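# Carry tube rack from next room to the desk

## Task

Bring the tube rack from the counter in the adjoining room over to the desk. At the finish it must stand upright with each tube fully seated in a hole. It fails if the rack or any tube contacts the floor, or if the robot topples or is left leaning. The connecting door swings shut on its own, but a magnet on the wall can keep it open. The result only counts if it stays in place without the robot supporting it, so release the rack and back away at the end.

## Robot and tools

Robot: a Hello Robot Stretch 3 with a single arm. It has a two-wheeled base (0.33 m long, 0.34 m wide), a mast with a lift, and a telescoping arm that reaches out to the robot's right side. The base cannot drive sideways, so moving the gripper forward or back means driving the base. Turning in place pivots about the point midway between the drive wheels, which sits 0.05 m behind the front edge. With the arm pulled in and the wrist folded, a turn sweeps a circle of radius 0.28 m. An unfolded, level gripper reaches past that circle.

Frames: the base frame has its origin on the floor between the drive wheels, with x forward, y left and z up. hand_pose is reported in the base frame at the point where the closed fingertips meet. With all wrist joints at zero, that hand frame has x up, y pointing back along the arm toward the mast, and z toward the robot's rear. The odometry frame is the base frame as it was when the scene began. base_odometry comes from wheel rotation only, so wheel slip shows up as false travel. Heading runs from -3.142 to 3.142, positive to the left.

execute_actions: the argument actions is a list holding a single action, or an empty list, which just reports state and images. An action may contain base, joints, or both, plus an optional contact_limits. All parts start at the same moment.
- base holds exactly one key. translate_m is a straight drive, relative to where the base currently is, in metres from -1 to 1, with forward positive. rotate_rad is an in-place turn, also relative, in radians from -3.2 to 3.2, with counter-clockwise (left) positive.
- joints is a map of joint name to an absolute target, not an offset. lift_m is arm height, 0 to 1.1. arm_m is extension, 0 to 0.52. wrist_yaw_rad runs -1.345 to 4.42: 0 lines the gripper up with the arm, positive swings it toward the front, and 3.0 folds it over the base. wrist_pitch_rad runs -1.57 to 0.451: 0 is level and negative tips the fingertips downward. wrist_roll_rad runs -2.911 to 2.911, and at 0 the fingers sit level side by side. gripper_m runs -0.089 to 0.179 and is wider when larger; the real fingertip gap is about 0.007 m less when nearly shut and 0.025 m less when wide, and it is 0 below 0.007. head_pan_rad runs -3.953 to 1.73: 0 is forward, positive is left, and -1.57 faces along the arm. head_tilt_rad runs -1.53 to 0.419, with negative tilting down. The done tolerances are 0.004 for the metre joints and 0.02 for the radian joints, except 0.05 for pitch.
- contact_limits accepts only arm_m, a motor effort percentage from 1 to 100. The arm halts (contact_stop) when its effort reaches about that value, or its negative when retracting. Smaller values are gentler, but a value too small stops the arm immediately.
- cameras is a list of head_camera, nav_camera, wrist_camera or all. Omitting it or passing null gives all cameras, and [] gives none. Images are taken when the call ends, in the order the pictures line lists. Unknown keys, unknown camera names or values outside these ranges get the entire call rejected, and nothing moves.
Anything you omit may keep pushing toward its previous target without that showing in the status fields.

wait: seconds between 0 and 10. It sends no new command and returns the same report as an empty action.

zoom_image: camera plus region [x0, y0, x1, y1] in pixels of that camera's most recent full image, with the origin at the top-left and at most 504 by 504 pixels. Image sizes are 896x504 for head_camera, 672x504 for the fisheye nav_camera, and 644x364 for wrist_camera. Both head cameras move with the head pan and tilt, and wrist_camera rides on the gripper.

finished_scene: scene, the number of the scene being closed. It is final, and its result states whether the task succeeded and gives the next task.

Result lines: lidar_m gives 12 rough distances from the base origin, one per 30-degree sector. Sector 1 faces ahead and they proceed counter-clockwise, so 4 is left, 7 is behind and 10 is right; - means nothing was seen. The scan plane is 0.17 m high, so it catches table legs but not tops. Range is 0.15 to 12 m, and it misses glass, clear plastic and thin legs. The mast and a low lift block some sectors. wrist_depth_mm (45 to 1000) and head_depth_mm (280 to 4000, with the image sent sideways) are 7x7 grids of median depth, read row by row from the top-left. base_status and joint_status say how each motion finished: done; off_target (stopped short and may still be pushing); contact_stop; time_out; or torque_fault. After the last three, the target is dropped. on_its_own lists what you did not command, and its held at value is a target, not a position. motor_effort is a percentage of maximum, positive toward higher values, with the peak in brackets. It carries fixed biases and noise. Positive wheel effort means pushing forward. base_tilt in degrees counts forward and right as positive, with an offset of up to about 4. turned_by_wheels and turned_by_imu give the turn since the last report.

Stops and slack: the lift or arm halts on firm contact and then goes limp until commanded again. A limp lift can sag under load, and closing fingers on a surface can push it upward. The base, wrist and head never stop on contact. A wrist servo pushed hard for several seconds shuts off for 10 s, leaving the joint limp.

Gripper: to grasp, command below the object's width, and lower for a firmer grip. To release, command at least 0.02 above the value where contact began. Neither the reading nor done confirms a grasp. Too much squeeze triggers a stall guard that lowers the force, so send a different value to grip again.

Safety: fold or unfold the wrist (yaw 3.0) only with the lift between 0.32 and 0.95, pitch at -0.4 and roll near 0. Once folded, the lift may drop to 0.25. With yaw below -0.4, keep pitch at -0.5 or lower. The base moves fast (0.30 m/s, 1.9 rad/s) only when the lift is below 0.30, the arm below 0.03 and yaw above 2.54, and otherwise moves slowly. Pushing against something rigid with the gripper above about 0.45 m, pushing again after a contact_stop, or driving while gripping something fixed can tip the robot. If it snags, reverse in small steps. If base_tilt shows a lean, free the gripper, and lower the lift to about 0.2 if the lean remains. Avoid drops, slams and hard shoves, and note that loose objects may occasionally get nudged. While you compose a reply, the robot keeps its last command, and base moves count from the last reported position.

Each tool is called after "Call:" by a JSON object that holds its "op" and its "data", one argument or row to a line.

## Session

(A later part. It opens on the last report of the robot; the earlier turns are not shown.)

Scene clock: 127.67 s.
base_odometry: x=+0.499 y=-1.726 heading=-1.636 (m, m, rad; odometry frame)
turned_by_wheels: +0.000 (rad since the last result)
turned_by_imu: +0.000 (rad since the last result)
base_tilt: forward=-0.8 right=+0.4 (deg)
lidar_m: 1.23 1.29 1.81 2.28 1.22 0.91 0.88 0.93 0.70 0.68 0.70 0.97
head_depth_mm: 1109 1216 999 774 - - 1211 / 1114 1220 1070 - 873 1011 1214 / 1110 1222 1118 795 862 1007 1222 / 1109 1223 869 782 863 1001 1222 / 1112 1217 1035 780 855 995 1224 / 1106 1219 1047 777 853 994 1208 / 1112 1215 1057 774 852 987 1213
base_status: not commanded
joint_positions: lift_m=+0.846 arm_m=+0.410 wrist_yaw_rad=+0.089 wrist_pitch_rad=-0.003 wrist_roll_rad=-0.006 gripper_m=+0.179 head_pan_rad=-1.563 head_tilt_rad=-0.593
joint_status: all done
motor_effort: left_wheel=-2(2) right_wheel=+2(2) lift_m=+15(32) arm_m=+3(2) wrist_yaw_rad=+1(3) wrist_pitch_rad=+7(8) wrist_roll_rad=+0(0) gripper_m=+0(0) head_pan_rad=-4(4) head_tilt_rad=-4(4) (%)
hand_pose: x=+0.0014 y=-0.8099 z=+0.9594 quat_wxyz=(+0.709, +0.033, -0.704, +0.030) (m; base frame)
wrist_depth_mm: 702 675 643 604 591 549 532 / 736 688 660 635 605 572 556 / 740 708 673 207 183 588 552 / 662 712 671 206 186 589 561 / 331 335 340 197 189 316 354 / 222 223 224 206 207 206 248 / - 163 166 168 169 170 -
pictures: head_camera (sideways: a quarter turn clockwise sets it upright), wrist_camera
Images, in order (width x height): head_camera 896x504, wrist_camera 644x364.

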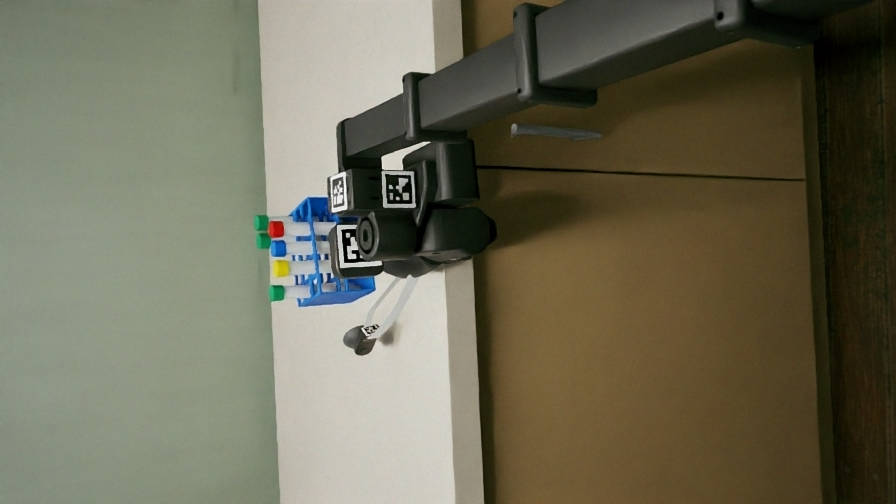

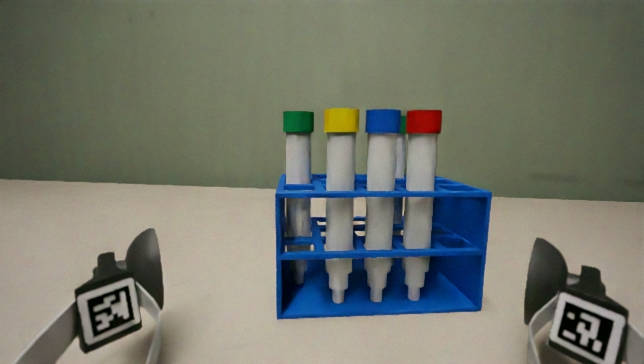

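Call:
{"op": "execute_actions", "data": {
  "actions": [
    {"base":{"translate_m":-0.017},"joints":{"arm_m":0.478}}
  ],
  "cameras": ["wrist_camera"]
}}

Call:
{"op": "execute_actions", "data": {
  "actions": [
    {"joints":{"gripper_m":0.09}}
  ],
  "cameras": ["wrist_camera"]
}}

Call:
{"op": "execute_actions", "data": {
  "actions": [
    {"joints":{"lift_m":0.89}}
  ],
  "cameras": ["wrist_camera"]
}}

Scene clock: 137.00 s.
base_odometry: x=+0.500 y=-1.709 heading=-1.636 (m, m, rad; odometry frame)
turned_by_wheels: +0.000 (rad since the last result)
turned_by_imu: +0.000 (rad since the last result)
base_tilt: forward=-0.8 right=+0.3 (deg)
lidar_m: 1.24 1.31 1.83 2.28 1.19 0.89 0.87 0.91 0.70 0.68 0.70 0.97
head_depth_mm: 1111 1225 998 767 - - 1208 / 1110 1221 1070 - 885 1015 1211 / 1106 1224 1152 747 862 1005 1221 / 1112 1219 871 784 861 1001 1225 / 1106 1218 1041 780 858 998 1228 / 1108 1212 1050 777 855 989 1201 / 1103 1216 1057 772 850 982 1212
base_status: done
joint_positions: lift_m=+0.846 arm_m=+0.478 wrist_yaw_rad=+0.089 wrist_pitch_rad=+0.001 wrist_roll_rad=-0.006 gripper_m=+0.179 head_pan_rad=-1.563 head_tilt_rad=-0.593
joint_status: all done
motor_effort: left_wheel=-2(8) right_wheel=+1(3) lift_m=+15(15) arm_m=+4(6) wrist_yaw_rad=+2(1) wrist_pitch_rad=+6(7) wrist_roll_rad=+0(1) gripper_m=+0(0) head_pan_rad=-3(5) head_tilt_rad=-5(4) (%)
hand_pose: x=+0.0014 y=-0.8779 z=+0.9603 quat_wxyz=(+0.709, +0.031, -0.704, +0.032) (m; base frame)
wrist_depth_mm: 630 601 579 548 528 503 481 / 656 624 595 555 531 516 495 / 667 637 141 115 120 527 507 / 660 630 144 119 127 538 522 / 335 343 133 121 129 149 360 / 224 204 139 126 131 137 251 / - 164 128 130 150 150 -
pictures: wrist_camera
Images, in order (width x height): wrist_camera 644x364.

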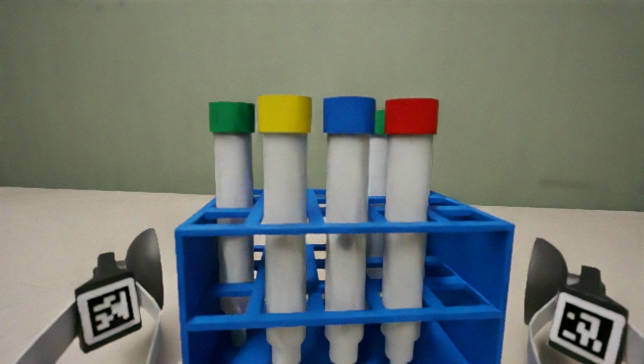

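Scene clock: 138.37 s.
base_odometry: x=+0.500 y=-1.709 heading=-1.636 (m, m, rad; odometry frame)
turned_by_wheels: +0.000 (rad since the last result)
turned_by_imu: +0.000 (rad since the last result)
base_tilt: forward=-0.8 right=+0.3 (deg)
lidar_m: 1.25 1.31 1.83 2.28 1.20 0.90 0.87 0.91 0.70 0.68 0.70 0.97
head_depth_mm: 1113 1223 995 767 - - 1210 / 1110 1222 1070 - 888 1011 1213 / 1107 1221 1158 747 863 1009 1217 / 1108 1214 872 782 860 1001 1221 / 1105 1223 953 780 858 998 1226 / 1109 1220 1045 774 853 991 1205 / 1108 1215 1056 772 852 985 1205
base_status: not commanded
joint_positions: lift_m=+0.846 arm_m=+0.478 wrist_yaw_rad=+0.089 wrist_pitch_rad=+0.001 wrist_roll_rad=-0.006 gripper_m=+0.091 head_pan_rad=-1.563 head_tilt_rad=-0.593
joint_status: all done
motor_effort: left_wheel=-2(2) right_wheel=+1(1) lift_m=+15(15) arm_m=+3(3) wrist_yaw_rad=+2(2) wrist_pitch_rad=+6(6) wrist_roll_rad=+0(0) gripper_m=-24(95) head_pan_rad=-4(5) head_tilt_rad=-4(4) (%)
hand_pose: x=+0.0014 y=-0.8780 z=+0.9604 quat_wxyz=(+0.709, +0.031, -0.704, +0.032) (m; base frame)
wrist_depth_mm: 632 610 573 551 528 506 482 / 656 621 592 556 534 520 495 / 661 638 151 121 124 521 507 / 674 633 156 126 169 537 512 / 337 340 138 128 130 150 358 / 224 240 138 131 132 136 233 / 176 160 156 140 151 149 182
pictures: wrist_camera
Images, in order (width x height): wrist_camera 644x364.

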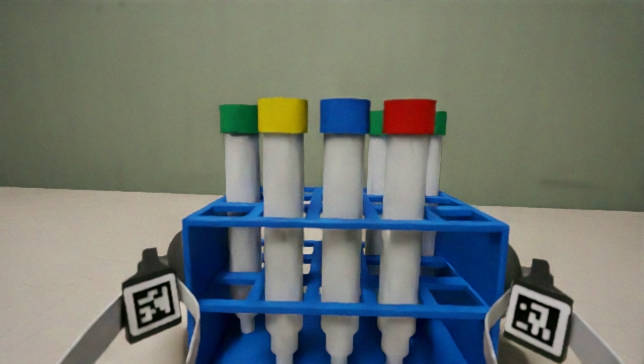

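Scene clock: 139.60 s.
base_odometry: x=+0.500 y=-1.709 heading=-1.636 (m, m, rad; odometry frame)
turned_by_wheels: +0.000 (rad since the last result)
turned_by_imu: +0.000 (rad since the last result)
base_tilt: forward=-0.8 right=+0.4 (deg)
lidar_m: 1.25 1.30 1.83 2.28 1.19 0.89 0.87 0.91 0.70 0.68 0.70 0.97
head_depth_mm: 1113 1218 995 - - 1045 1211 / 1109 1223 1143 780 872 1011 1212 / 1113 1223 - 776 865 1010 1217 / 1110 1205 - 782 861 1001 1216 / 1107 1217 924 780 857 995 1225 / 1106 1218 1049 777 856 995 1207 / 1105 1220 1054 771 851 984 1211
base_status: not commanded
joint_positions: lift_m=+0.889 arm_m=+0.478 wrist_yaw_rad=+0.089 wrist_pitch_rad=-0.010 wrist_roll_rad=-0.006 gripper_m=+0.097 head_pan_rad=-1.563 head_tilt_rad=-0.593
joint_status: all done
on_its_own: gripper_m is held at +0.096, not at your +0.090, by its stall guard, which is still easing
motor_effort: left_wheel=-2(1) right_wheel=+1(1) lift_m=+35(37) arm_m=+3(3) wrist_yaw_rad=+1(0) wrist_pitch_rad=+10(10) wrist_roll_rad=+0(0) gripper_m=-21(23) head_pan_rad=-4(4) head_tilt_rad=-5(4) (%)
hand_pose: x=+0.0014 y=-0.8777 z=+1.0014 quat_wxyz=(+0.709, +0.035, -0.704, +0.028) (m; base frame)
wrist_depth_mm: 616 603 564 550 530 510 485 / 659 609 593 561 536 514 495 / 657 631 155 125 128 525 502 / 689 653 159 129 171 537 512 / 451 449 138 130 131 151 478 / 304 325 138 132 132 137 315 / 233 219 155 139 152 149 246
pictures: wrist_camera
Images, in order (width x height): wrist_camera 644x364.

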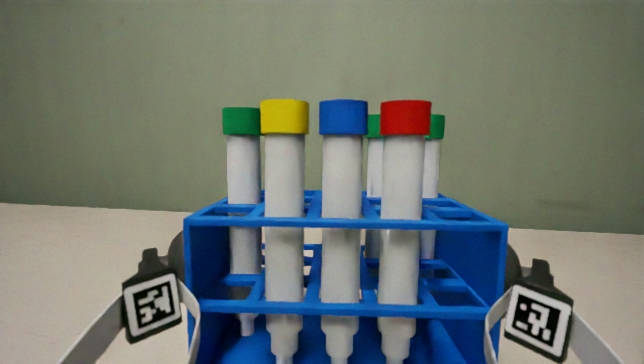

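Call:
{"op": "execute_actions", "data": {
  "actions": [
    {"joints":{"arm_m":0.0}}
  ],
  "cameras": ["wrist_camera"]
}}

Call:
{"op": "execute_actions", "data": {
  "actions": [
    {"base":{"rotate_rad":1.79},"joints":{"wrist_yaw_rad":0.7,"head_pan_rad":0}}
  ],
  "cameras": []
}}

Call:
{"op": "execute_actions", "data": {
  "actions": [
    {"base":{"translate_m":1},"joints":{"wrist_yaw_rad":1.5}}
  ],
  "cameras": ["wrist_camera"]
}}

Call:
{"op": "execute_actions", "data": {
  "actions": [
    {"base":{"translate_m":0.78}}
  ],
  "cameras": []
}}

Call:
{"op": "execute_actions", "data": {
  "actions": [
    {"base":{"rotate_rad":1.34}}
  ]
}}

Scene clock: 155.13 s.
base_odometry: x=+0.500 y=-1.709 heading=-1.636 (m, m, rad; odometry frame)
turned_by_wheels: +0.000 (rad since the last result)
turned_by_imu: +0.000 (rad since the last result)
base_tilt: forward=-0.8 right=+0.3 (deg)
lidar_m: 1.24 1.30 1.83 2.28 1.20 0.89 0.87 0.91 0.70 0.68 0.70 0.97
head_depth_mm: 1114 1219 995 778 874 985 - / 1110 1214 1009 777 888 992 - / 1110 1227 1012 479 461 - - / 1107 1217 1027 450 433 - 1219 / 1106 1215 1033 740 452 998 1222 / 1111 1215 1051 774 851 991 1207 / 1111 1214 1061 774 848 983 1210
base_status: not commanded
joint_positions: lift_m=+0.889 arm_m=+0.000 wrist_yaw_rad=+0.089 wrist_pitch_rad=-0.012 wrist_roll_rad=-0.006 gripper_m=+0.100 head_pan_rad=-1.563 head_tilt_rad=-0.593
joint_status: all done
on_its_own: gripper_m is held at +0.099, not at your +0.090, by its stall guard, which is not easing now
motor_effort: left_wheel=-2(1) right_wheel=+1(1) lift_m=+35(35) arm_m=-2(3) wrist_yaw_rad=+2(1) wrist_pitch_rad=+10(11) wrist_roll_rad=-1(0) gripper_m=-20(20) head_pan_rad=-4(4) head_tilt_rad=-4(4) (%)
hand_pose: x=+0.0014 y=-0.4001 z=+1.0011 quat_wxyz=(+0.709, +0.036, -0.704, +0.027) (m; base frame)
wrist_depth_mm: - - - - 913 906 869 / - - - - 970 911 876 / - - 156 124 127 943 871 / 883 894 157 128 171 938 926 / 509 472 138 129 130 151 484 / 522 512 138 131 132 137 387 / 537 517 155 139 152 149 409
pictures: wrist_camera
Images, in order (width x height): wrist_camera 644x364.

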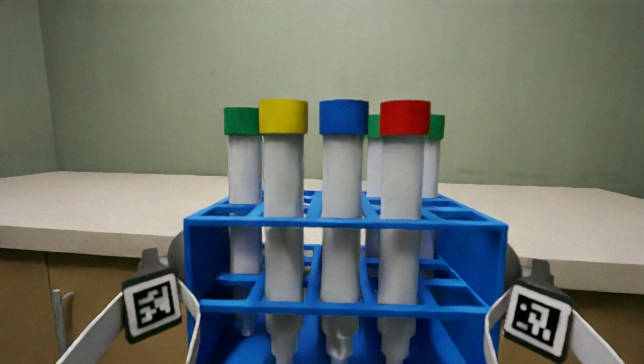

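Scene clock: 158.97 s.
base_odometry: x=+0.500 y=-1.709 heading=+0.154 (m, m, rad; odometry frame)
turned_by_wheels: +1.790 (rad since the last result)
turned_by_imu: +1.778 (rad since the last result)
base_tilt: forward=-0.8 right=+0.3 (deg)
lidar_m: 2.28 1.01 0.87 0.87 0.80 0.68 0.68 0.77 1.25 1.25 1.43 2.29
head_depth_mm: 1996 2223 2500 2395 1845 1504 1264 / 1946 2147 2384 2435 1844 1514 1270 / 1965 2163 2413 2417 1864 1514 1277 / 1987 2194 2456 2456 1886 1521 1272 / 2010 2242 2473 2486 1864 1524 1284 / 2063 2365 2676 2484 1895 1536 1292 / 2296 2530 2858 2486 1773 1542 1295
base_status: done
joint_positions: lift_m=+0.889 arm_m=+0.000 wrist_yaw_rad=+0.699 wrist_pitch_rad=-0.012 wrist_roll_rad=-0.006 gripper_m=+0.100 head_pan_rad=-0.007 head_tilt_rad=-0.593
joint_status: all done
on_its_own: gripper_m is held at +0.099, not at your +0.090, by its stall guard, which is not easing now
motor_effort: left_wheel=-3(9) right_wheel=+1(5) lift_m=+35(35) arm_m=-2(2) wrist_yaw_rad=+1(5) wrist_pitch_rad=+11(10) wrist_roll_rad=+0(0) gripper_m=-19(19) head_pan_rad=+4(51) head_tilt_rad=-4(4) (%)
hand_pose: x=+0.1432 y=-0.3412 z=+1.0011 quat_wxyz=(+0.668, +0.245, -0.661, +0.239) (m; base frame)
wrist_depth_mm: - - - - - 958 762 / - - - - - 963 793 / - - 157 125 129 - 792 / - - 159 130 170 - 782 / - - 138 130 131 151 812 / - - 138 132 133 137 815 / - - 155 140 152 148 796
pictures: none
No camera images: the call's "cameras" was empty. Leave "cameras" out to get every camera's image.

Scene clock: 170.07 s.
base_odometry: x=+1.488 y=-1.556 heading=+0.154 (m, m, rad; odometry frame)
turned_by_wheels: +0.000 (rad since the last result)
turned_by_imu: +0.006 (rad since the last result)
base_tilt: forward=-0.8 right=+0.4 (deg)
lidar_m: 1.31 1.71 0.62 0.62 0.72 1.24 1.64 1.73 1.49 1.49 1.72 1.31
head_depth_mm: 1074 1179 1298 1468 1647 322 311 / 1088 1190 1323 1479 1693 1516 1253 / 1105 1208 1347 1504 1697 1511 1274 / 1113 1227 1360 1541 1722 1519 1276 / 1128 1241 1382 1566 1753 1526 1279 / 1144 1263 1422 1627 1815 1532 1288 / 1193 1344 1668 1938 1917 1539 1298
base_status: done
joint_positions: lift_m=+0.889 arm_m=+0.000 wrist_yaw_rad=+1.498 wrist_pitch_rad=-0.012 wrist_roll_rad=-0.006 gripper_m=+0.100 head_pan_rad=-0.007 head_tilt_rad=-0.593
joint_status: all done
on_its_own: gripper_m is held at +0.099, not at your +0.090, by its stall guard, which is not easing now
motor_effort: left_wheel=-3(5) right_wheel=+2(6) lift_m=+35(35) arm_m=-2(2) wrist_yaw_rad=+3(6) wrist_pitch_rad=+10(10) wrist_roll_rad=+0(0) gripper_m=-20(20) head_pan_rad=+4(4) head_tilt_rad=-4(5) (%)
hand_pose: x=+0.2339 y=-0.1639 z=+1.0011 quat_wxyz=(+0.523, +0.483, -0.513, +0.480) (m; base frame)
wrist_depth_mm: - - - - - - - / - - - - - - - / - - 156 126 128 - - / - - 158 130 171 - - / - - 138 130 131 151 - / - - 137 132 133 137 - / - - 155 140 151 149 -
pictures: wrist_camera
Images, in order (width x height): wrist_camera 644x364.

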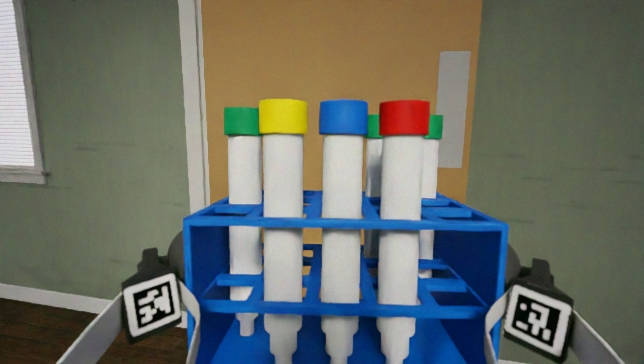

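Scene clock: 179.03 s.
base_odometry: x=+2.259 y=-1.437 heading=+0.154 (m, m, rad; odometry frame)
turned_by_wheels: +0.000 (rad since the last result)
turned_by_imu: +0.004 (rad since the last result)
base_tilt: forward=-0.8 right=+0.3 (deg)
lidar_m: 0.55 0.61 1.47 2.84 0.69 0.85 2.39 1.96 1.69 1.49 0.66 0.55
head_depth_mm: 422 462 512 572 647 322 312 / 428 468 519 583 663 764 924 / 433 476 527 593 675 788 934 / 439 483 536 604 690 803 966 / 445 491 544 615 703 821 996 / 450 497 554 625 718 840 1022 / 457 505 562 637 735 907 1208
base_status: done
joint_positions: lift_m=+0.889 arm_m=+0.000 wrist_yaw_rad=+1.498 wrist_pitch_rad=-0.012 wrist_roll_rad=-0.006 gripper_m=+0.100 head_pan_rad=-0.007 head_tilt_rad=-0.593
joint_status: not commanded
on_its_own: gripper_m is held at +0.099, not at your +0.090, by its stall guard, which is not easing now
motor_effort: left_wheel=-2(5) right_wheel=+1(6) lift_m=+35(35) arm_m=-2(2) wrist_yaw_rad=+2(3) wrist_pitch_rad=+11(10) wrist_roll_rad=+0(0) gripper_m=-20(19) head_pan_rad=+4(5) head_tilt_rad=-5(4) (%)
hand_pose: x=+0.2339 y=-0.1639 z=+1.0011 quat_wxyz=(+0.523, +0.483, -0.513, +0.480) (m; base frame)
wrist_depth_mm: 479 452 434 417 393 381 368 / 488 466 442 425 408 393 373 / 534 482 155 126 128 398 387 / 565 495 158 130 170 409 390 / 599 509 138 130 131 151 400 / 734 534 138 132 133 137 407 / 880 535 155 140 152 149 415
pictures: none
No camera images: the call's "cameras" was empty. Leave "cameras" out to get every camera's image.

Scene clock: 182.13 s.
base_odometry: x=+2.259 y=-1.437 heading=+1.493 (m, m, rad; odometry frame)
turned_by_wheels: +1.340 (rad since the last result)
turned_by_imu: +1.331 (rad since the last result)
base_tilt: forward=-0.8 right=+0.3 (deg)
lidar_m: 3.02 0.62 0.61 1.83 2.34 1.74 1.68 0.81 0.58 0.55 0.57 1.07
head_depth_mm: 2091 2134 2205 2205 1844 322 311 / 2683 2911 3080 2411 1845 1517 1252 / 2654 2966 3177 2436 1865 1516 1272 / 2689 2949 3208 2442 1873 1522 1278 / 2663 2918 3113 2476 1884 1521 1282 / 2677 2916 3162 2486 1907 1528 1292 / 2657 2926 3197 2486 1906 1541 1294
base_status: done
joint_positions: lift_m=+0.889 arm_m=+0.000 wrist_yaw_rad=+1.498 wrist_pitch_rad=-0.012 wrist_roll_rad=-0.006 gripper_m=+0.100 head_pan_rad=-0.007 head_tilt_rad=-0.593
joint_status: not commanded
on_its_own: gripper_m is held at +0.099, not at your +0.090, by its stall guard, which is not easing now
motor_effort: left_wheel=-2(9) right_wheel=+2(6) lift_m=+35(34) arm_m=-2(2) wrist_yaw_rad=+2(3) wrist_pitch_rad=+10(11) wrist_roll_rad=+0(0) gripper_m=-21(20) head_pan_rad=+5(4) head_tilt_rad=-5(4) (%)
hand_pose: x=+0.2339 y=-0.1638 z=+1.0011 quat_wxyz=(+0.523, +0.483, -0.513, +0.480) (m; base frame)
wrist_depth_mm: - - - - - - 651 / - - - - - 940 643 / - - 156 125 128 975 640 / - - 159 129 170 930 641 / - - 138 130 131 151 476 / - - 138 131 133 137 469 / - - 156 140 151 149 425
pictures: head_camera (sideways: a quarter turn clockwise sets it upright), nav_camera (sideways: a quarter turn counterclockwise sets it upright), wrist_camera
Images, in order (width x height): head_camera 896x504, nav_camera 672x504, wrist_camera 644x364.

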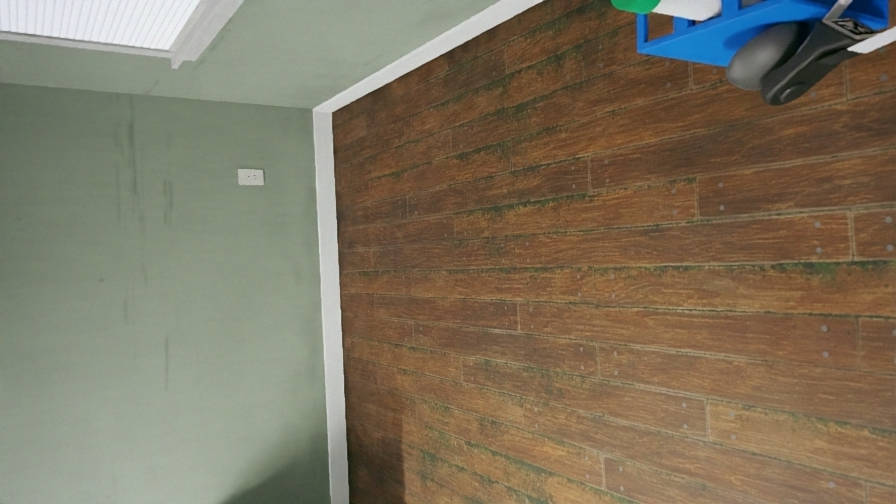

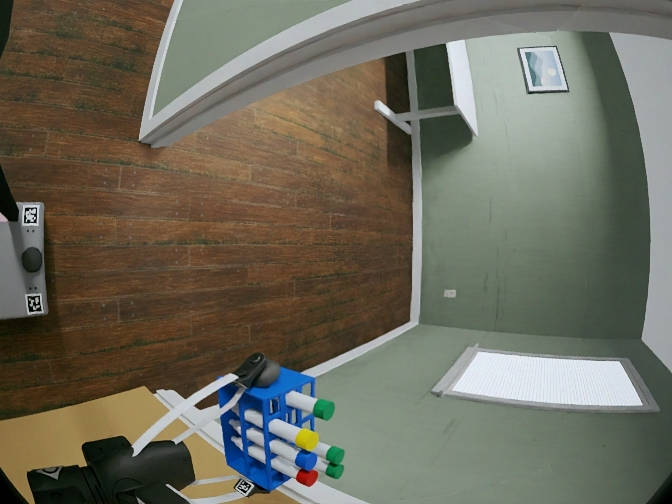

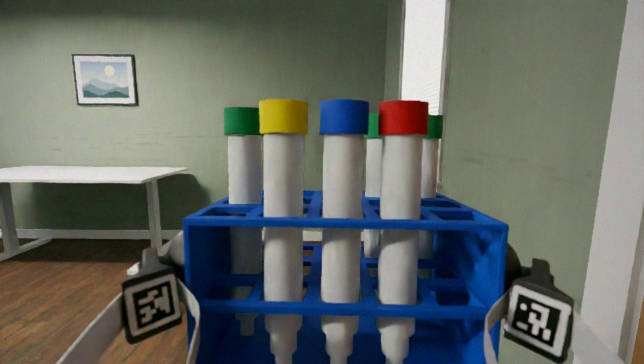

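Call:
{"op": "execute_actions", "data": {
  "actions": [
    {"base":{"translate_m":0.7},"joints":{"lift_m":0.8}}
  ],
  "cameras": []
}}

Call:
{"op": "execute_actions", "data": {
  "actions": [
    {"base":{"rotate_rad":0.93}}
  ],
  "cameras": []
}}

Call:
{"op": "execute_actions", "data": {
  "actions": [
    {"base":{"translate_m":1}}
  ],
  "cameras": []
}}

Call:
{"op": "execute_actions", "data": {
  "actions": [
    {"base":{"translate_m":0.65},"joints":{"wrist_yaw_rad":0.7,"head_pan_rad":-1.57}}
  ],
  "cameras": []
}}

Call:
{"op": "execute_actions", "data": {
  "actions": [
    {"base":{"rotate_rad":0.75},"joints":{"wrist_yaw_rad":0.0}}
  ]
}}

Scene clock: 199.73 s.
base_odometry: x=+2.313 y=-0.739 heading=+1.493 (m, m, rad; odometry frame)
turned_by_wheels: +0.000 (rad since the last result)
turned_by_imu: +0.004 (rad since the last result)
base_tilt: forward=-0.8 right=+0.3 (deg)
lidar_m: 2.36 2.22 3.04 0.48 0.45 2.44 2.38 0.77 0.61 0.61 0.79 1.10
head_depth_mm: 2043 2205 2299 2195 1843 1505 350 / 2059 2273 2518 2417 1855 1514 1287 / 2038 2254 2519 2420 1868 1517 1272 / 2044 2264 2488 2441 1879 1519 1282 / 2043 2245 2483 2467 1883 1532 1283 / 2047 2247 2505 2481 1901 1539 1282 / 2032 2234 2494 2510 1915 1540 1292
base_status: done
joint_positions: lift_m=+0.800 arm_m=+0.000 wrist_yaw_rad=+1.498 wrist_pitch_rad=-0.012 wrist_roll_rad=-0.006 gripper_m=+0.100 head_pan_rad=-0.007 head_tilt_rad=-0.593
joint_status: all done
on_its_own: gripper_m is held at +0.099, not at your +0.090, by its stall guard, which is not easing now
motor_effort: left_wheel=-2(6) right_wheel=+2(5) lift_m=+16(32) arm_m=-2(2) wrist_yaw_rad=+2(1) wrist_pitch_rad=+11(10) wrist_roll_rad=+0(0) gripper_m=-18(20) head_pan_rad=+4(5) head_tilt_rad=-4(4) (%)
hand_pose: x=+0.2339 y=-0.1637 z=+0.9120 quat_wxyz=(+0.523, +0.483, -0.513, +0.480) (m; base frame)
wrist_depth_mm: - - - - - - 668 / - - - - - - 660 / - - 156 126 129 - 669 / - - 159 129 170 - 662 / - - 137 130 132 150 669 / - - 138 132 133 137 663 / - - 155 140 152 149 602
pictures: none
No camera images: the call's "cameras" was empty. Leave "cameras" out to get every camera's image.

Scene clock: 202.20 s.
base_odometry: x=+2.313 y=-0.739 heading=+2.423 (m, m, rad; odometry frame)
turned_by_wheels: +0.930 (rad since the last result)
turned_by_imu: +0.923 (rad since the last result)
base_tilt: forward=-0.8 right=+0.3 (deg)
lidar_m: 3.05 0.90 0.45 2.55 2.38 0.90 0.61 0.61 0.77 0.98 2.18 2.23
head_depth_mm: 2457 2535 2858 2389 1833 1503 349 / 2716 2611 3122 2417 1846 1501 1284 / 3008 2961 3394 2430 1860 1508 1272 / 3266 3341 3292 2437 1886 1518 1281 / 3126 3420 3532 2460 1884 1524 1284 / 2904 3159 3387 2507 1906 1537 1292 / 2758 2968 3194 2501 1926 1549 1287
base_status: done
joint_positions: lift_m=+0.800 arm_m=+0.000 wrist_yaw_rad=+1.499 wrist_pitch_rad=-0.012 wrist_roll_rad=-0.006 gripper_m=+0.100 head_pan_rad=-0.007 head_tilt_rad=-0.593
joint_status: not commanded
on_its_own: gripper_m is held at +0.099, not at your +0.090, by its stall guard, which is not easing now
motor_effort: left_wheel=-1(8) right_wheel=+2(5) lift_m=+16(16) arm_m=-2(2) wrist_yaw_rad=+1(2) wrist_pitch_rad=+10(11) wrist_roll_rad=+0(0) gripper_m=-20(20) head_pan_rad=+4(4) head_tilt_rad=-4(4) (%)
hand_pose: x=+0.2339 y=-0.1637 z=+0.9120 quat_wxyz=(+0.523, +0.483, -0.513, +0.480) (m; base frame)
wrist_depth_mm: - - - - - - - / - - - - - - - / - - 156 125 129 - - / - - 159 129 170 - - / - - 138 130 131 151 - / - - 138 132 133 137 - / - - 155 140 152 149 -
pictures: none
No camera images: the call's "cameras" was empty. Leave "cameras" out to get every camera's image.

Scene clock: 213.57 s.
base_odometry: x=+1.560 y=-0.081 heading=+2.423 (m, m, rad; odometry frame)
turned_by_wheels: +0.000 (rad since the last result)
turned_by_imu: +0.006 (rad since the last result)
base_tilt: forward=-0.8 right=+0.3 (deg)
lidar_m: 2.09 2.19 1.13 0.77 0.72 0.73 1.58 1.56 1.59 1.91 1.79 1.36
head_depth_mm: 1854 1987 1499 2275 1834 1504 348 / 2050 2165 1590 2417 1859 1506 1282 / 2271 2401 1848 2431 1860 1511 1277 / 2409 2586 2777 2369 1885 1521 1278 / 2252 2463 2690 2454 1899 1530 1284 / 2116 2269 2474 2502 1901 1531 1292 / 1964 2134 2288 2380 1901 1546 1297
base_status: done
joint_positions: lift_m=+0.800 arm_m=+0.000 wrist_yaw_rad=+1.499 wrist_pitch_rad=-0.012 wrist_roll_rad=-0.006 gripper_m=+0.100 head_pan_rad=-0.007 head_tilt_rad=-0.593
joint_status: not commanded
on_its_own: gripper_m is held at +0.099, not at your +0.090, by its stall guard, which is not easing now
motor_effort: left_wheel=-2(6) right_wheel=+1(5) lift_m=+16(16) arm_m=-3(2) wrist_yaw_rad=+1(2) wrist_pitch_rad=+11(10) wrist_roll_rad=-1(0) gripper_m=-20(20) head_pan_rad=+4(4) head_tilt_rad=-4(4) (%)
hand_pose: x=+0.2339 y=-0.1637 z=+0.9120 quat_wxyz=(+0.523, +0.483, -0.513, +0.480) (m; base frame)
wrist_depth_mm: - - - - - - - / - - - - - - - / - - 154 126 128 - - / - - 158 130 170 - - / - - 138 130 131 150 - / - - 138 132 133 137 - / - - 155 140 151 148 -
pictures: none
No camera images: the call's "cameras" was empty. Leave "cameras" out to get every camera's image.

Scene clock: 221.43 s.
base_odometry: x=+1.071 y=+0.347 heading=+2.423 (m, m, rad; odometry frame)
turned_by_wheels: +0.000 (rad since the last result)
turned_by_imu: +0.003 (rad since the last result)
base_tilt: forward=-0.8 right=+0.3 (deg)
lidar_m: 1.45 1.66 1.69 1.16 1.09 1.11 2.22 2.09 2.13 1.52 0.95 1.45
head_depth_mm: 1952 2184 2473 2383 1858 1495 1290 / 1790 1998 2231 2358 1864 1508 1293 / 1648 1829 2018 2251 1864 1512 1271 / 1531 1681 1848 2082 1886 1518 1307 / 1429 1559 1713 1896 1889 1456 - / 1340 1457 1575 1734 838 462 1283 / 1264 1362 1472 1497 812 417 1213
base_status: done
joint_positions: lift_m=+0.800 arm_m=+0.000 wrist_yaw_rad=+0.702 wrist_pitch_rad=-0.012 wrist_roll_rad=-0.006 gripper_m=+0.100 head_pan_rad=-1.563 head_tilt_rad=-0.593
joint_status: all done
on_its_own: gripper_m is held at +0.099, not at your +0.090, by its stall guard, which is not easing now
motor_effort: left_wheel=-2(6) right_wheel=+2(5) lift_m=+16(16) arm_m=-2(3) wrist_yaw_rad=-2(3) wrist_pitch_rad=+11(10) wrist_roll_rad=+0(1) gripper_m=-20(19) head_pan_rad=-3(49) head_tilt_rad=-4(4) (%)
hand_pose: x=+0.1439 y=-0.3406 z=+0.9120 quat_wxyz=(+0.668, +0.247, -0.660, +0.240) (m; base frame)
wrist_depth_mm: - - - - - - - / - - - - - - - / - - 156 125 128 - - / - - 159 130 171 - - / 735 764 138 130 131 151 - / 539 538 138 132 133 137 - / - - 156 139 152 149 -
pictures: none
No camera images: the call's "cameras" was empty. Leave "cameras" out to get every camera's image.

Scene clock: 223.60 s.
base_odometry: x=+1.071 y=+0.347 heading=-3.110 (m, m, rad; odometry frame)
turned_by_wheels: +0.750 (rad since the last result)
turned_by_imu: +0.745 (rad since the last result)
base_tilt: forward=-0.8 right=+0.4 (deg)
lidar_m: 1.66 1.36 1.10 1.09 1.19 2.10 2.09 1.79 0.95 0.95 1.45 1.67
head_depth_mm: 1192 1306 1421 1052 839 1518 1295 / 1201 1312 1414 1060 831 1417 1286 / 1215 1331 1439 1069 491 526 - / 1224 1341 1456 1076 479 513 1267 / 1232 1361 1466 1079 860 1489 1281 / 1246 1376 1485 1089 894 1540 1295 / 1260 1392 1493 1099 898 1541 1302
base_status: done
joint_positions: lift_m=+0.800 arm_m=+0.000 wrist_yaw_rad=+0.002 wrist_pitch_rad=-0.012 wrist_roll_rad=-0.006 gripper_m=+0.100 head_pan_rad=-1.563 head_tilt_rad=-0.593
joint_status: all done
on_its_own: gripper_m is held at +0.099, not at your +0.090, by its stall guard, which is not easing now
motor_effort: left_wheel=-2(8) right_wheel=+2(6) lift_m=+16(16) arm_m=-2(2) wrist_yaw_rad=-1(3) wrist_pitch_rad=+10(11) wrist_roll_rad=-1(0) gripper_m=-19(21) head_pan_rad=-4(4) head_tilt_rad=-4(4) (%)
hand_pose: x=-0.0209 y=-0.4011 z=+0.9120 quat_wxyz=(+0.710, +0.005, -0.705, -0.004) (m; base frame)
wrist_depth_mm: - - - - - - 930 / - - - - - - - / - - 156 125 174 - - / - - 159 130 170 - - / 759 746 138 130 131 150 - / 510 546 138 132 133 137 - / - - 155 140 152 149 -
pictures: head_camera (sideways: a quarter turn clockwise sets it upright), nav_camera (sideways: a quarter turn counterclockwise sets it upright), wrist_camera
Images, in order (width x height): head_camera 896x504, nav_camera 672x504, wrist_camera 644x364.

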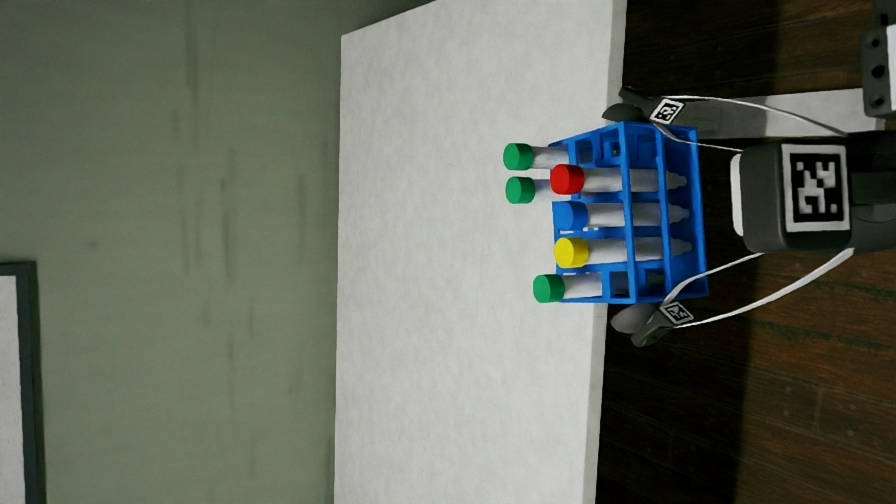

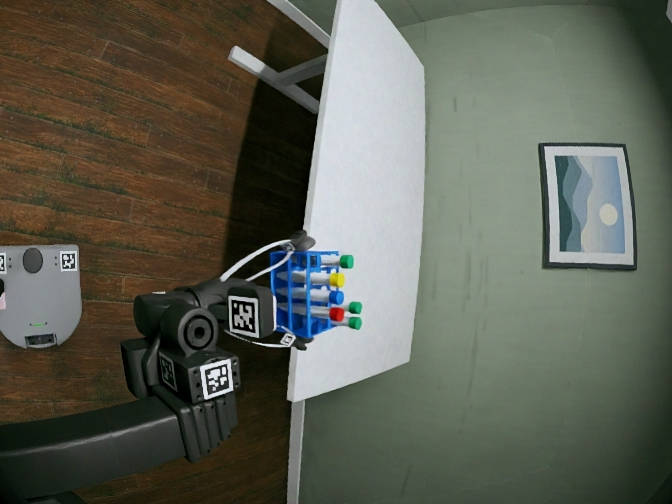

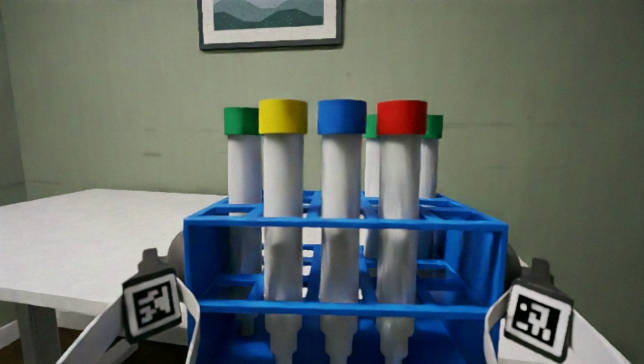

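Call:
{"op": "execute_actions", "data": {
  "actions": [
    {"joints":{"arm_m":0.5,"lift_m":0.70}}
  ],
  "cameras": ["head_camera"]
}}

Scene clock: 233.03 s.
base_odometry: x=+1.071 y=+0.347 heading=-3.110 (m, m, rad; odometry frame)
turned_by_wheels: +0.000 (rad since the last result)
turned_by_imu: +0.000 (rad since the last result)
base_tilt: forward=-0.9 right=+0.3 (deg)
lidar_m: 1.65 1.36 1.10 1.09 1.18 2.11 2.09 1.79 0.95 0.96 1.44 1.68
head_depth_mm: 1188 1302 1416 1052 841 1536 - / 1198 1320 1419 1066 859 1412 1244 / 1213 1326 1433 1166 820 1518 1275 / 1221 1347 1445 980 854 1519 1285 / 1231 1357 1468 1084 889 1525 1283 / 1250 1372 1469 1091 894 1534 1288 / 1257 1382 1489 1096 901 1540 1293
base_status: not commanded
joint_positions: lift_m=+0.700 arm_m=+0.500 wrist_yaw_rad=+0.001 wrist_pitch_rad=-0.012 wrist_roll_rad=-0.006 gripper_m=+0.100 head_pan_rad=-1.563 head_tilt_rad=-0.593
joint_status: all done
on_its_own: gripper_m is held at +0.099, not at your +0.090, by its stall guard, which is not easing now
motor_effort: left_wheel=-2(2) right_wheel=+2(2) lift_m=+16(15) arm_m=+3(2) wrist_yaw_rad=+0(2) wrist_pitch_rad=+10(10) wrist_roll_rad=-1(0) gripper_m=-22(21) head_pan_rad=-4(4) head_tilt_rad=-4(4) (%)
hand_pose: x=-0.0213 y=-0.9006 z=+0.8119 quat_wxyz=(+0.710, +0.005, -0.705, -0.004) (m; base frame)
wrist_depth_mm: 745 709 663 641 612 579 558 / 769 724 688 658 617 604 562 / 795 764 156 126 128 614 578 / 825 767 158 130 170 620 593 / 447 453 138 130 131 151 474 / 302 326 138 132 133 137 316 / 235 219 155 140 151 148 249
pictures: head_camera (sideways: a quarter turn clockwise sets it upright)
Images, in order (width x height): head_camera 896x504.

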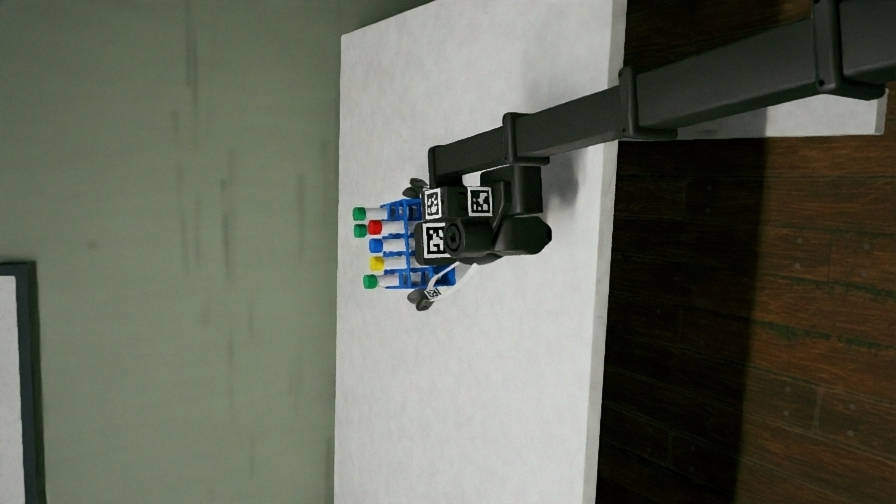

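Call:
{"op": "execute_actions", "data": {
  "actions": [
    {"joints":{"lift_m":0.658}}
  ],
  "cameras": []
}}

Call:
{"op": "execute_actions", "data": {
  "actions": [
    {"joints":{"gripper_m":0.179}}
  ],
  "cameras": []
}}

Call:
{"op": "execute_actions", "data": {
  "actions": [
    {"joints":{"arm_m":0.12}}
  ],
  "cameras": ["wrist_camera"]
}}

Scene clock: 241.33 s.
base_odometry: x=+1.071 y=+0.347 heading=-3.110 (m, m, rad; odometry frame)
turned_by_wheels: +0.000 (rad since the last result)
turned_by_imu: +0.000 (rad since the last result)
base_tilt: forward=-0.8 right=+0.3 (deg)
lidar_m: 1.66 1.37 1.10 1.09 1.18 2.11 2.09 1.80 0.95 0.95 1.45 1.67
head_depth_mm: 1186 1304 1416 1054 839 1504 1293 / 1200 1322 1407 1062 844 - 1233 / 1207 1331 1436 1115 812 1505 1275 / 1224 1340 1441 999 887 1517 1283 / 1234 1368 1458 1081 890 1528 1285 / 1245 1374 1480 1092 896 1536 1292 / 1259 1396 1490 1100 900 1539 1289
base_status: not commanded
joint_positions: lift_m=+0.659 arm_m=+0.500 wrist_yaw_rad=+0.001 wrist_pitch_rad=-0.007 wrist_roll_rad=-0.006 gripper_m=+0.100 head_pan_rad=-1.563 head_tilt_rad=-0.593
joint_status: all done
on_its_own: gripper_m is held at +0.099, not at your +0.090, by its stall guard, which is not easing now
motor_effort: left_wheel=-2(2) right_wheel=+2(2) lift_m=+15(16) arm_m=+4(3) wrist_yaw_rad=+0(1) wrist_pitch_rad=+9(11) wrist_roll_rad=+0(0) gripper_m=-20(20) head_pan_rad=-4(4) head_tilt_rad=-4(4) (%)
hand_pose: x=-0.0213 y=-0.9008 z=+0.7712 quat_wxyz=(+0.710, +0.003, -0.705, -0.003) (m; base frame)
wrist_depth_mm: 752 718 678 651 604 585 557 / 786 736 694 661 625 598 567 / 794 742 153 123 125 607 580 / 666 664 156 127 169 607 597 / 335 337 137 129 129 150 355 / 223 241 138 132 133 136 233 / 176 161 155 140 150 149 182
pictures: none
No camera images: the call's "cameras" was empty. Leave "cameras" out to get every camera's image.

Scene clock: 242.63 s.
base_odometry: x=+1.071 y=+0.347 heading=-3.110 (m, m, rad; odometry frame)
turned_by_wheels: +0.000 (rad since the last result)
turned_by_imu: +0.000 (rad since the last result)
base_tilt: forward=-0.8 right=+0.3 (deg)
lidar_m: 1.66 1.36 1.10 1.08 1.18 2.11 2.09 1.79 0.95 0.96 1.45 1.67
head_depth_mm: 1188 1307 1420 1049 841 1501 1283 / 1193 1317 1417 1061 845 - 1234 / 1207 1334 1433 1115 813 1509 1278 / 1223 1342 1445 1001 885 1519 1275 / 1233 1365 1462 1085 888 1534 1283 / 1245 1379 1475 1088 895 1537 1290 / 1259 1389 1494 1095 895 1545 1293
base_status: not commanded
joint_positions: lift_m=+0.659 arm_m=+0.500 wrist_yaw_rad=+0.001 wrist_pitch_rad=-0.004 wrist_roll_rad=-0.006 gripper_m=+0.179 head_pan_rad=-1.563 head_tilt_rad=-0.593
joint_status: all done
motor_effort: left_wheel=-2(2) right_wheel=+2(2) lift_m=+15(15) arm_m=+3(3) wrist_yaw_rad=+1(0) wrist_pitch_rad=+8(9) wrist_roll_rad=+0(1) gripper_m=+0(84) head_pan_rad=-5(5) head_tilt_rad=-4(4) (%)
hand_pose: x=-0.0213 y=-0.9009 z=+0.7720 quat_wxyz=(+0.710, +0.002, -0.705, -0.002) (m; base frame)
wrist_depth_mm: 748 720 673 640 611 586 560 / 763 734 691 656 609 596 573 / 804 742 153 123 128 602 581 / 673 690 160 128 172 624 597 / 340 341 140 130 132 322 360 / 226 226 140 133 139 148 254 / - 166 151 142 152 157 -
pictures: none
No camera images: the call's "cameras" was empty. Leave "cameras" out to get every camera's image.

Scene clock: 246.63 s.
base_odometry: x=+1.071 y=+0.347 heading=-3.110 (m, m, rad; odometry frame)
turned_by_wheels: +0.000 (rad since the last result)
turned_by_imu: +0.000 (rad since the last result)
base_tilt: forward=-0.8 right=+0.4 (deg)
lidar_m: 1.66 1.36 1.10 1.08 1.18 2.10 2.09 1.79 0.95 0.96 1.45 1.68
head_depth_mm: 1187 1309 1418 1055 839 1493 1293 / 1205 1316 1409 1062 844 1428 - / 1215 1328 1430 1065 850 1554 - / 1224 1345 1447 995 886 1567 1246 / 1234 1354 1464 1085 890 1486 1282 / 1251 1369 1467 1092 895 1531 1289 / 1258 1386 1497 1096 898 1543 1294
base_status: not commanded
joint_positions: lift_m=+0.659 arm_m=+0.120 wrist_yaw_rad=+0.001 wrist_pitch_rad=-0.003 wrist_roll_rad=-0.006 gripper_m=+0.179 head_pan_rad=-1.563 head_tilt_rad=-0.593
joint_status: all done
motor_effort: left_wheel=-2(2) right_wheel=+1(2) lift_m=+15(15) arm_m=-2(2) wrist_yaw_rad=+0(1) wrist_pitch_rad=+8(8) wrist_roll_rad=+0(0) gripper_m=+0(1) head_pan_rad=-4(4) head_tilt_rad=-4(4) (%)
hand_pose: x=-0.0213 y=-0.5214 z=+0.7723 quat_wxyz=(+0.710, +0.002, -0.705, -0.001) (m; base frame)
wrist_depth_mm: - - - - 927 900 857 / - - - - 948 903 867 / - - - - - 932 880 / 693 707 738 505 736 941 906 / 344 352 352 355 360 363 367 / - - 285 269 251 240 257 / - - - - - - -
pictures: wrist_camera
Images, in order (width x height): wrist_camera 644x364.

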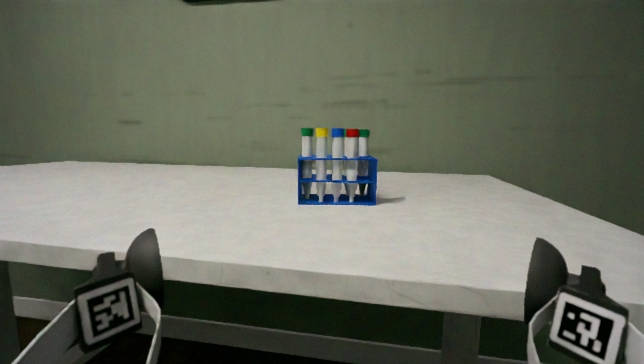

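Call:
{"op": "finished_scene", "data": {
  "scene": 2
}}

The scene is finished: the task was done.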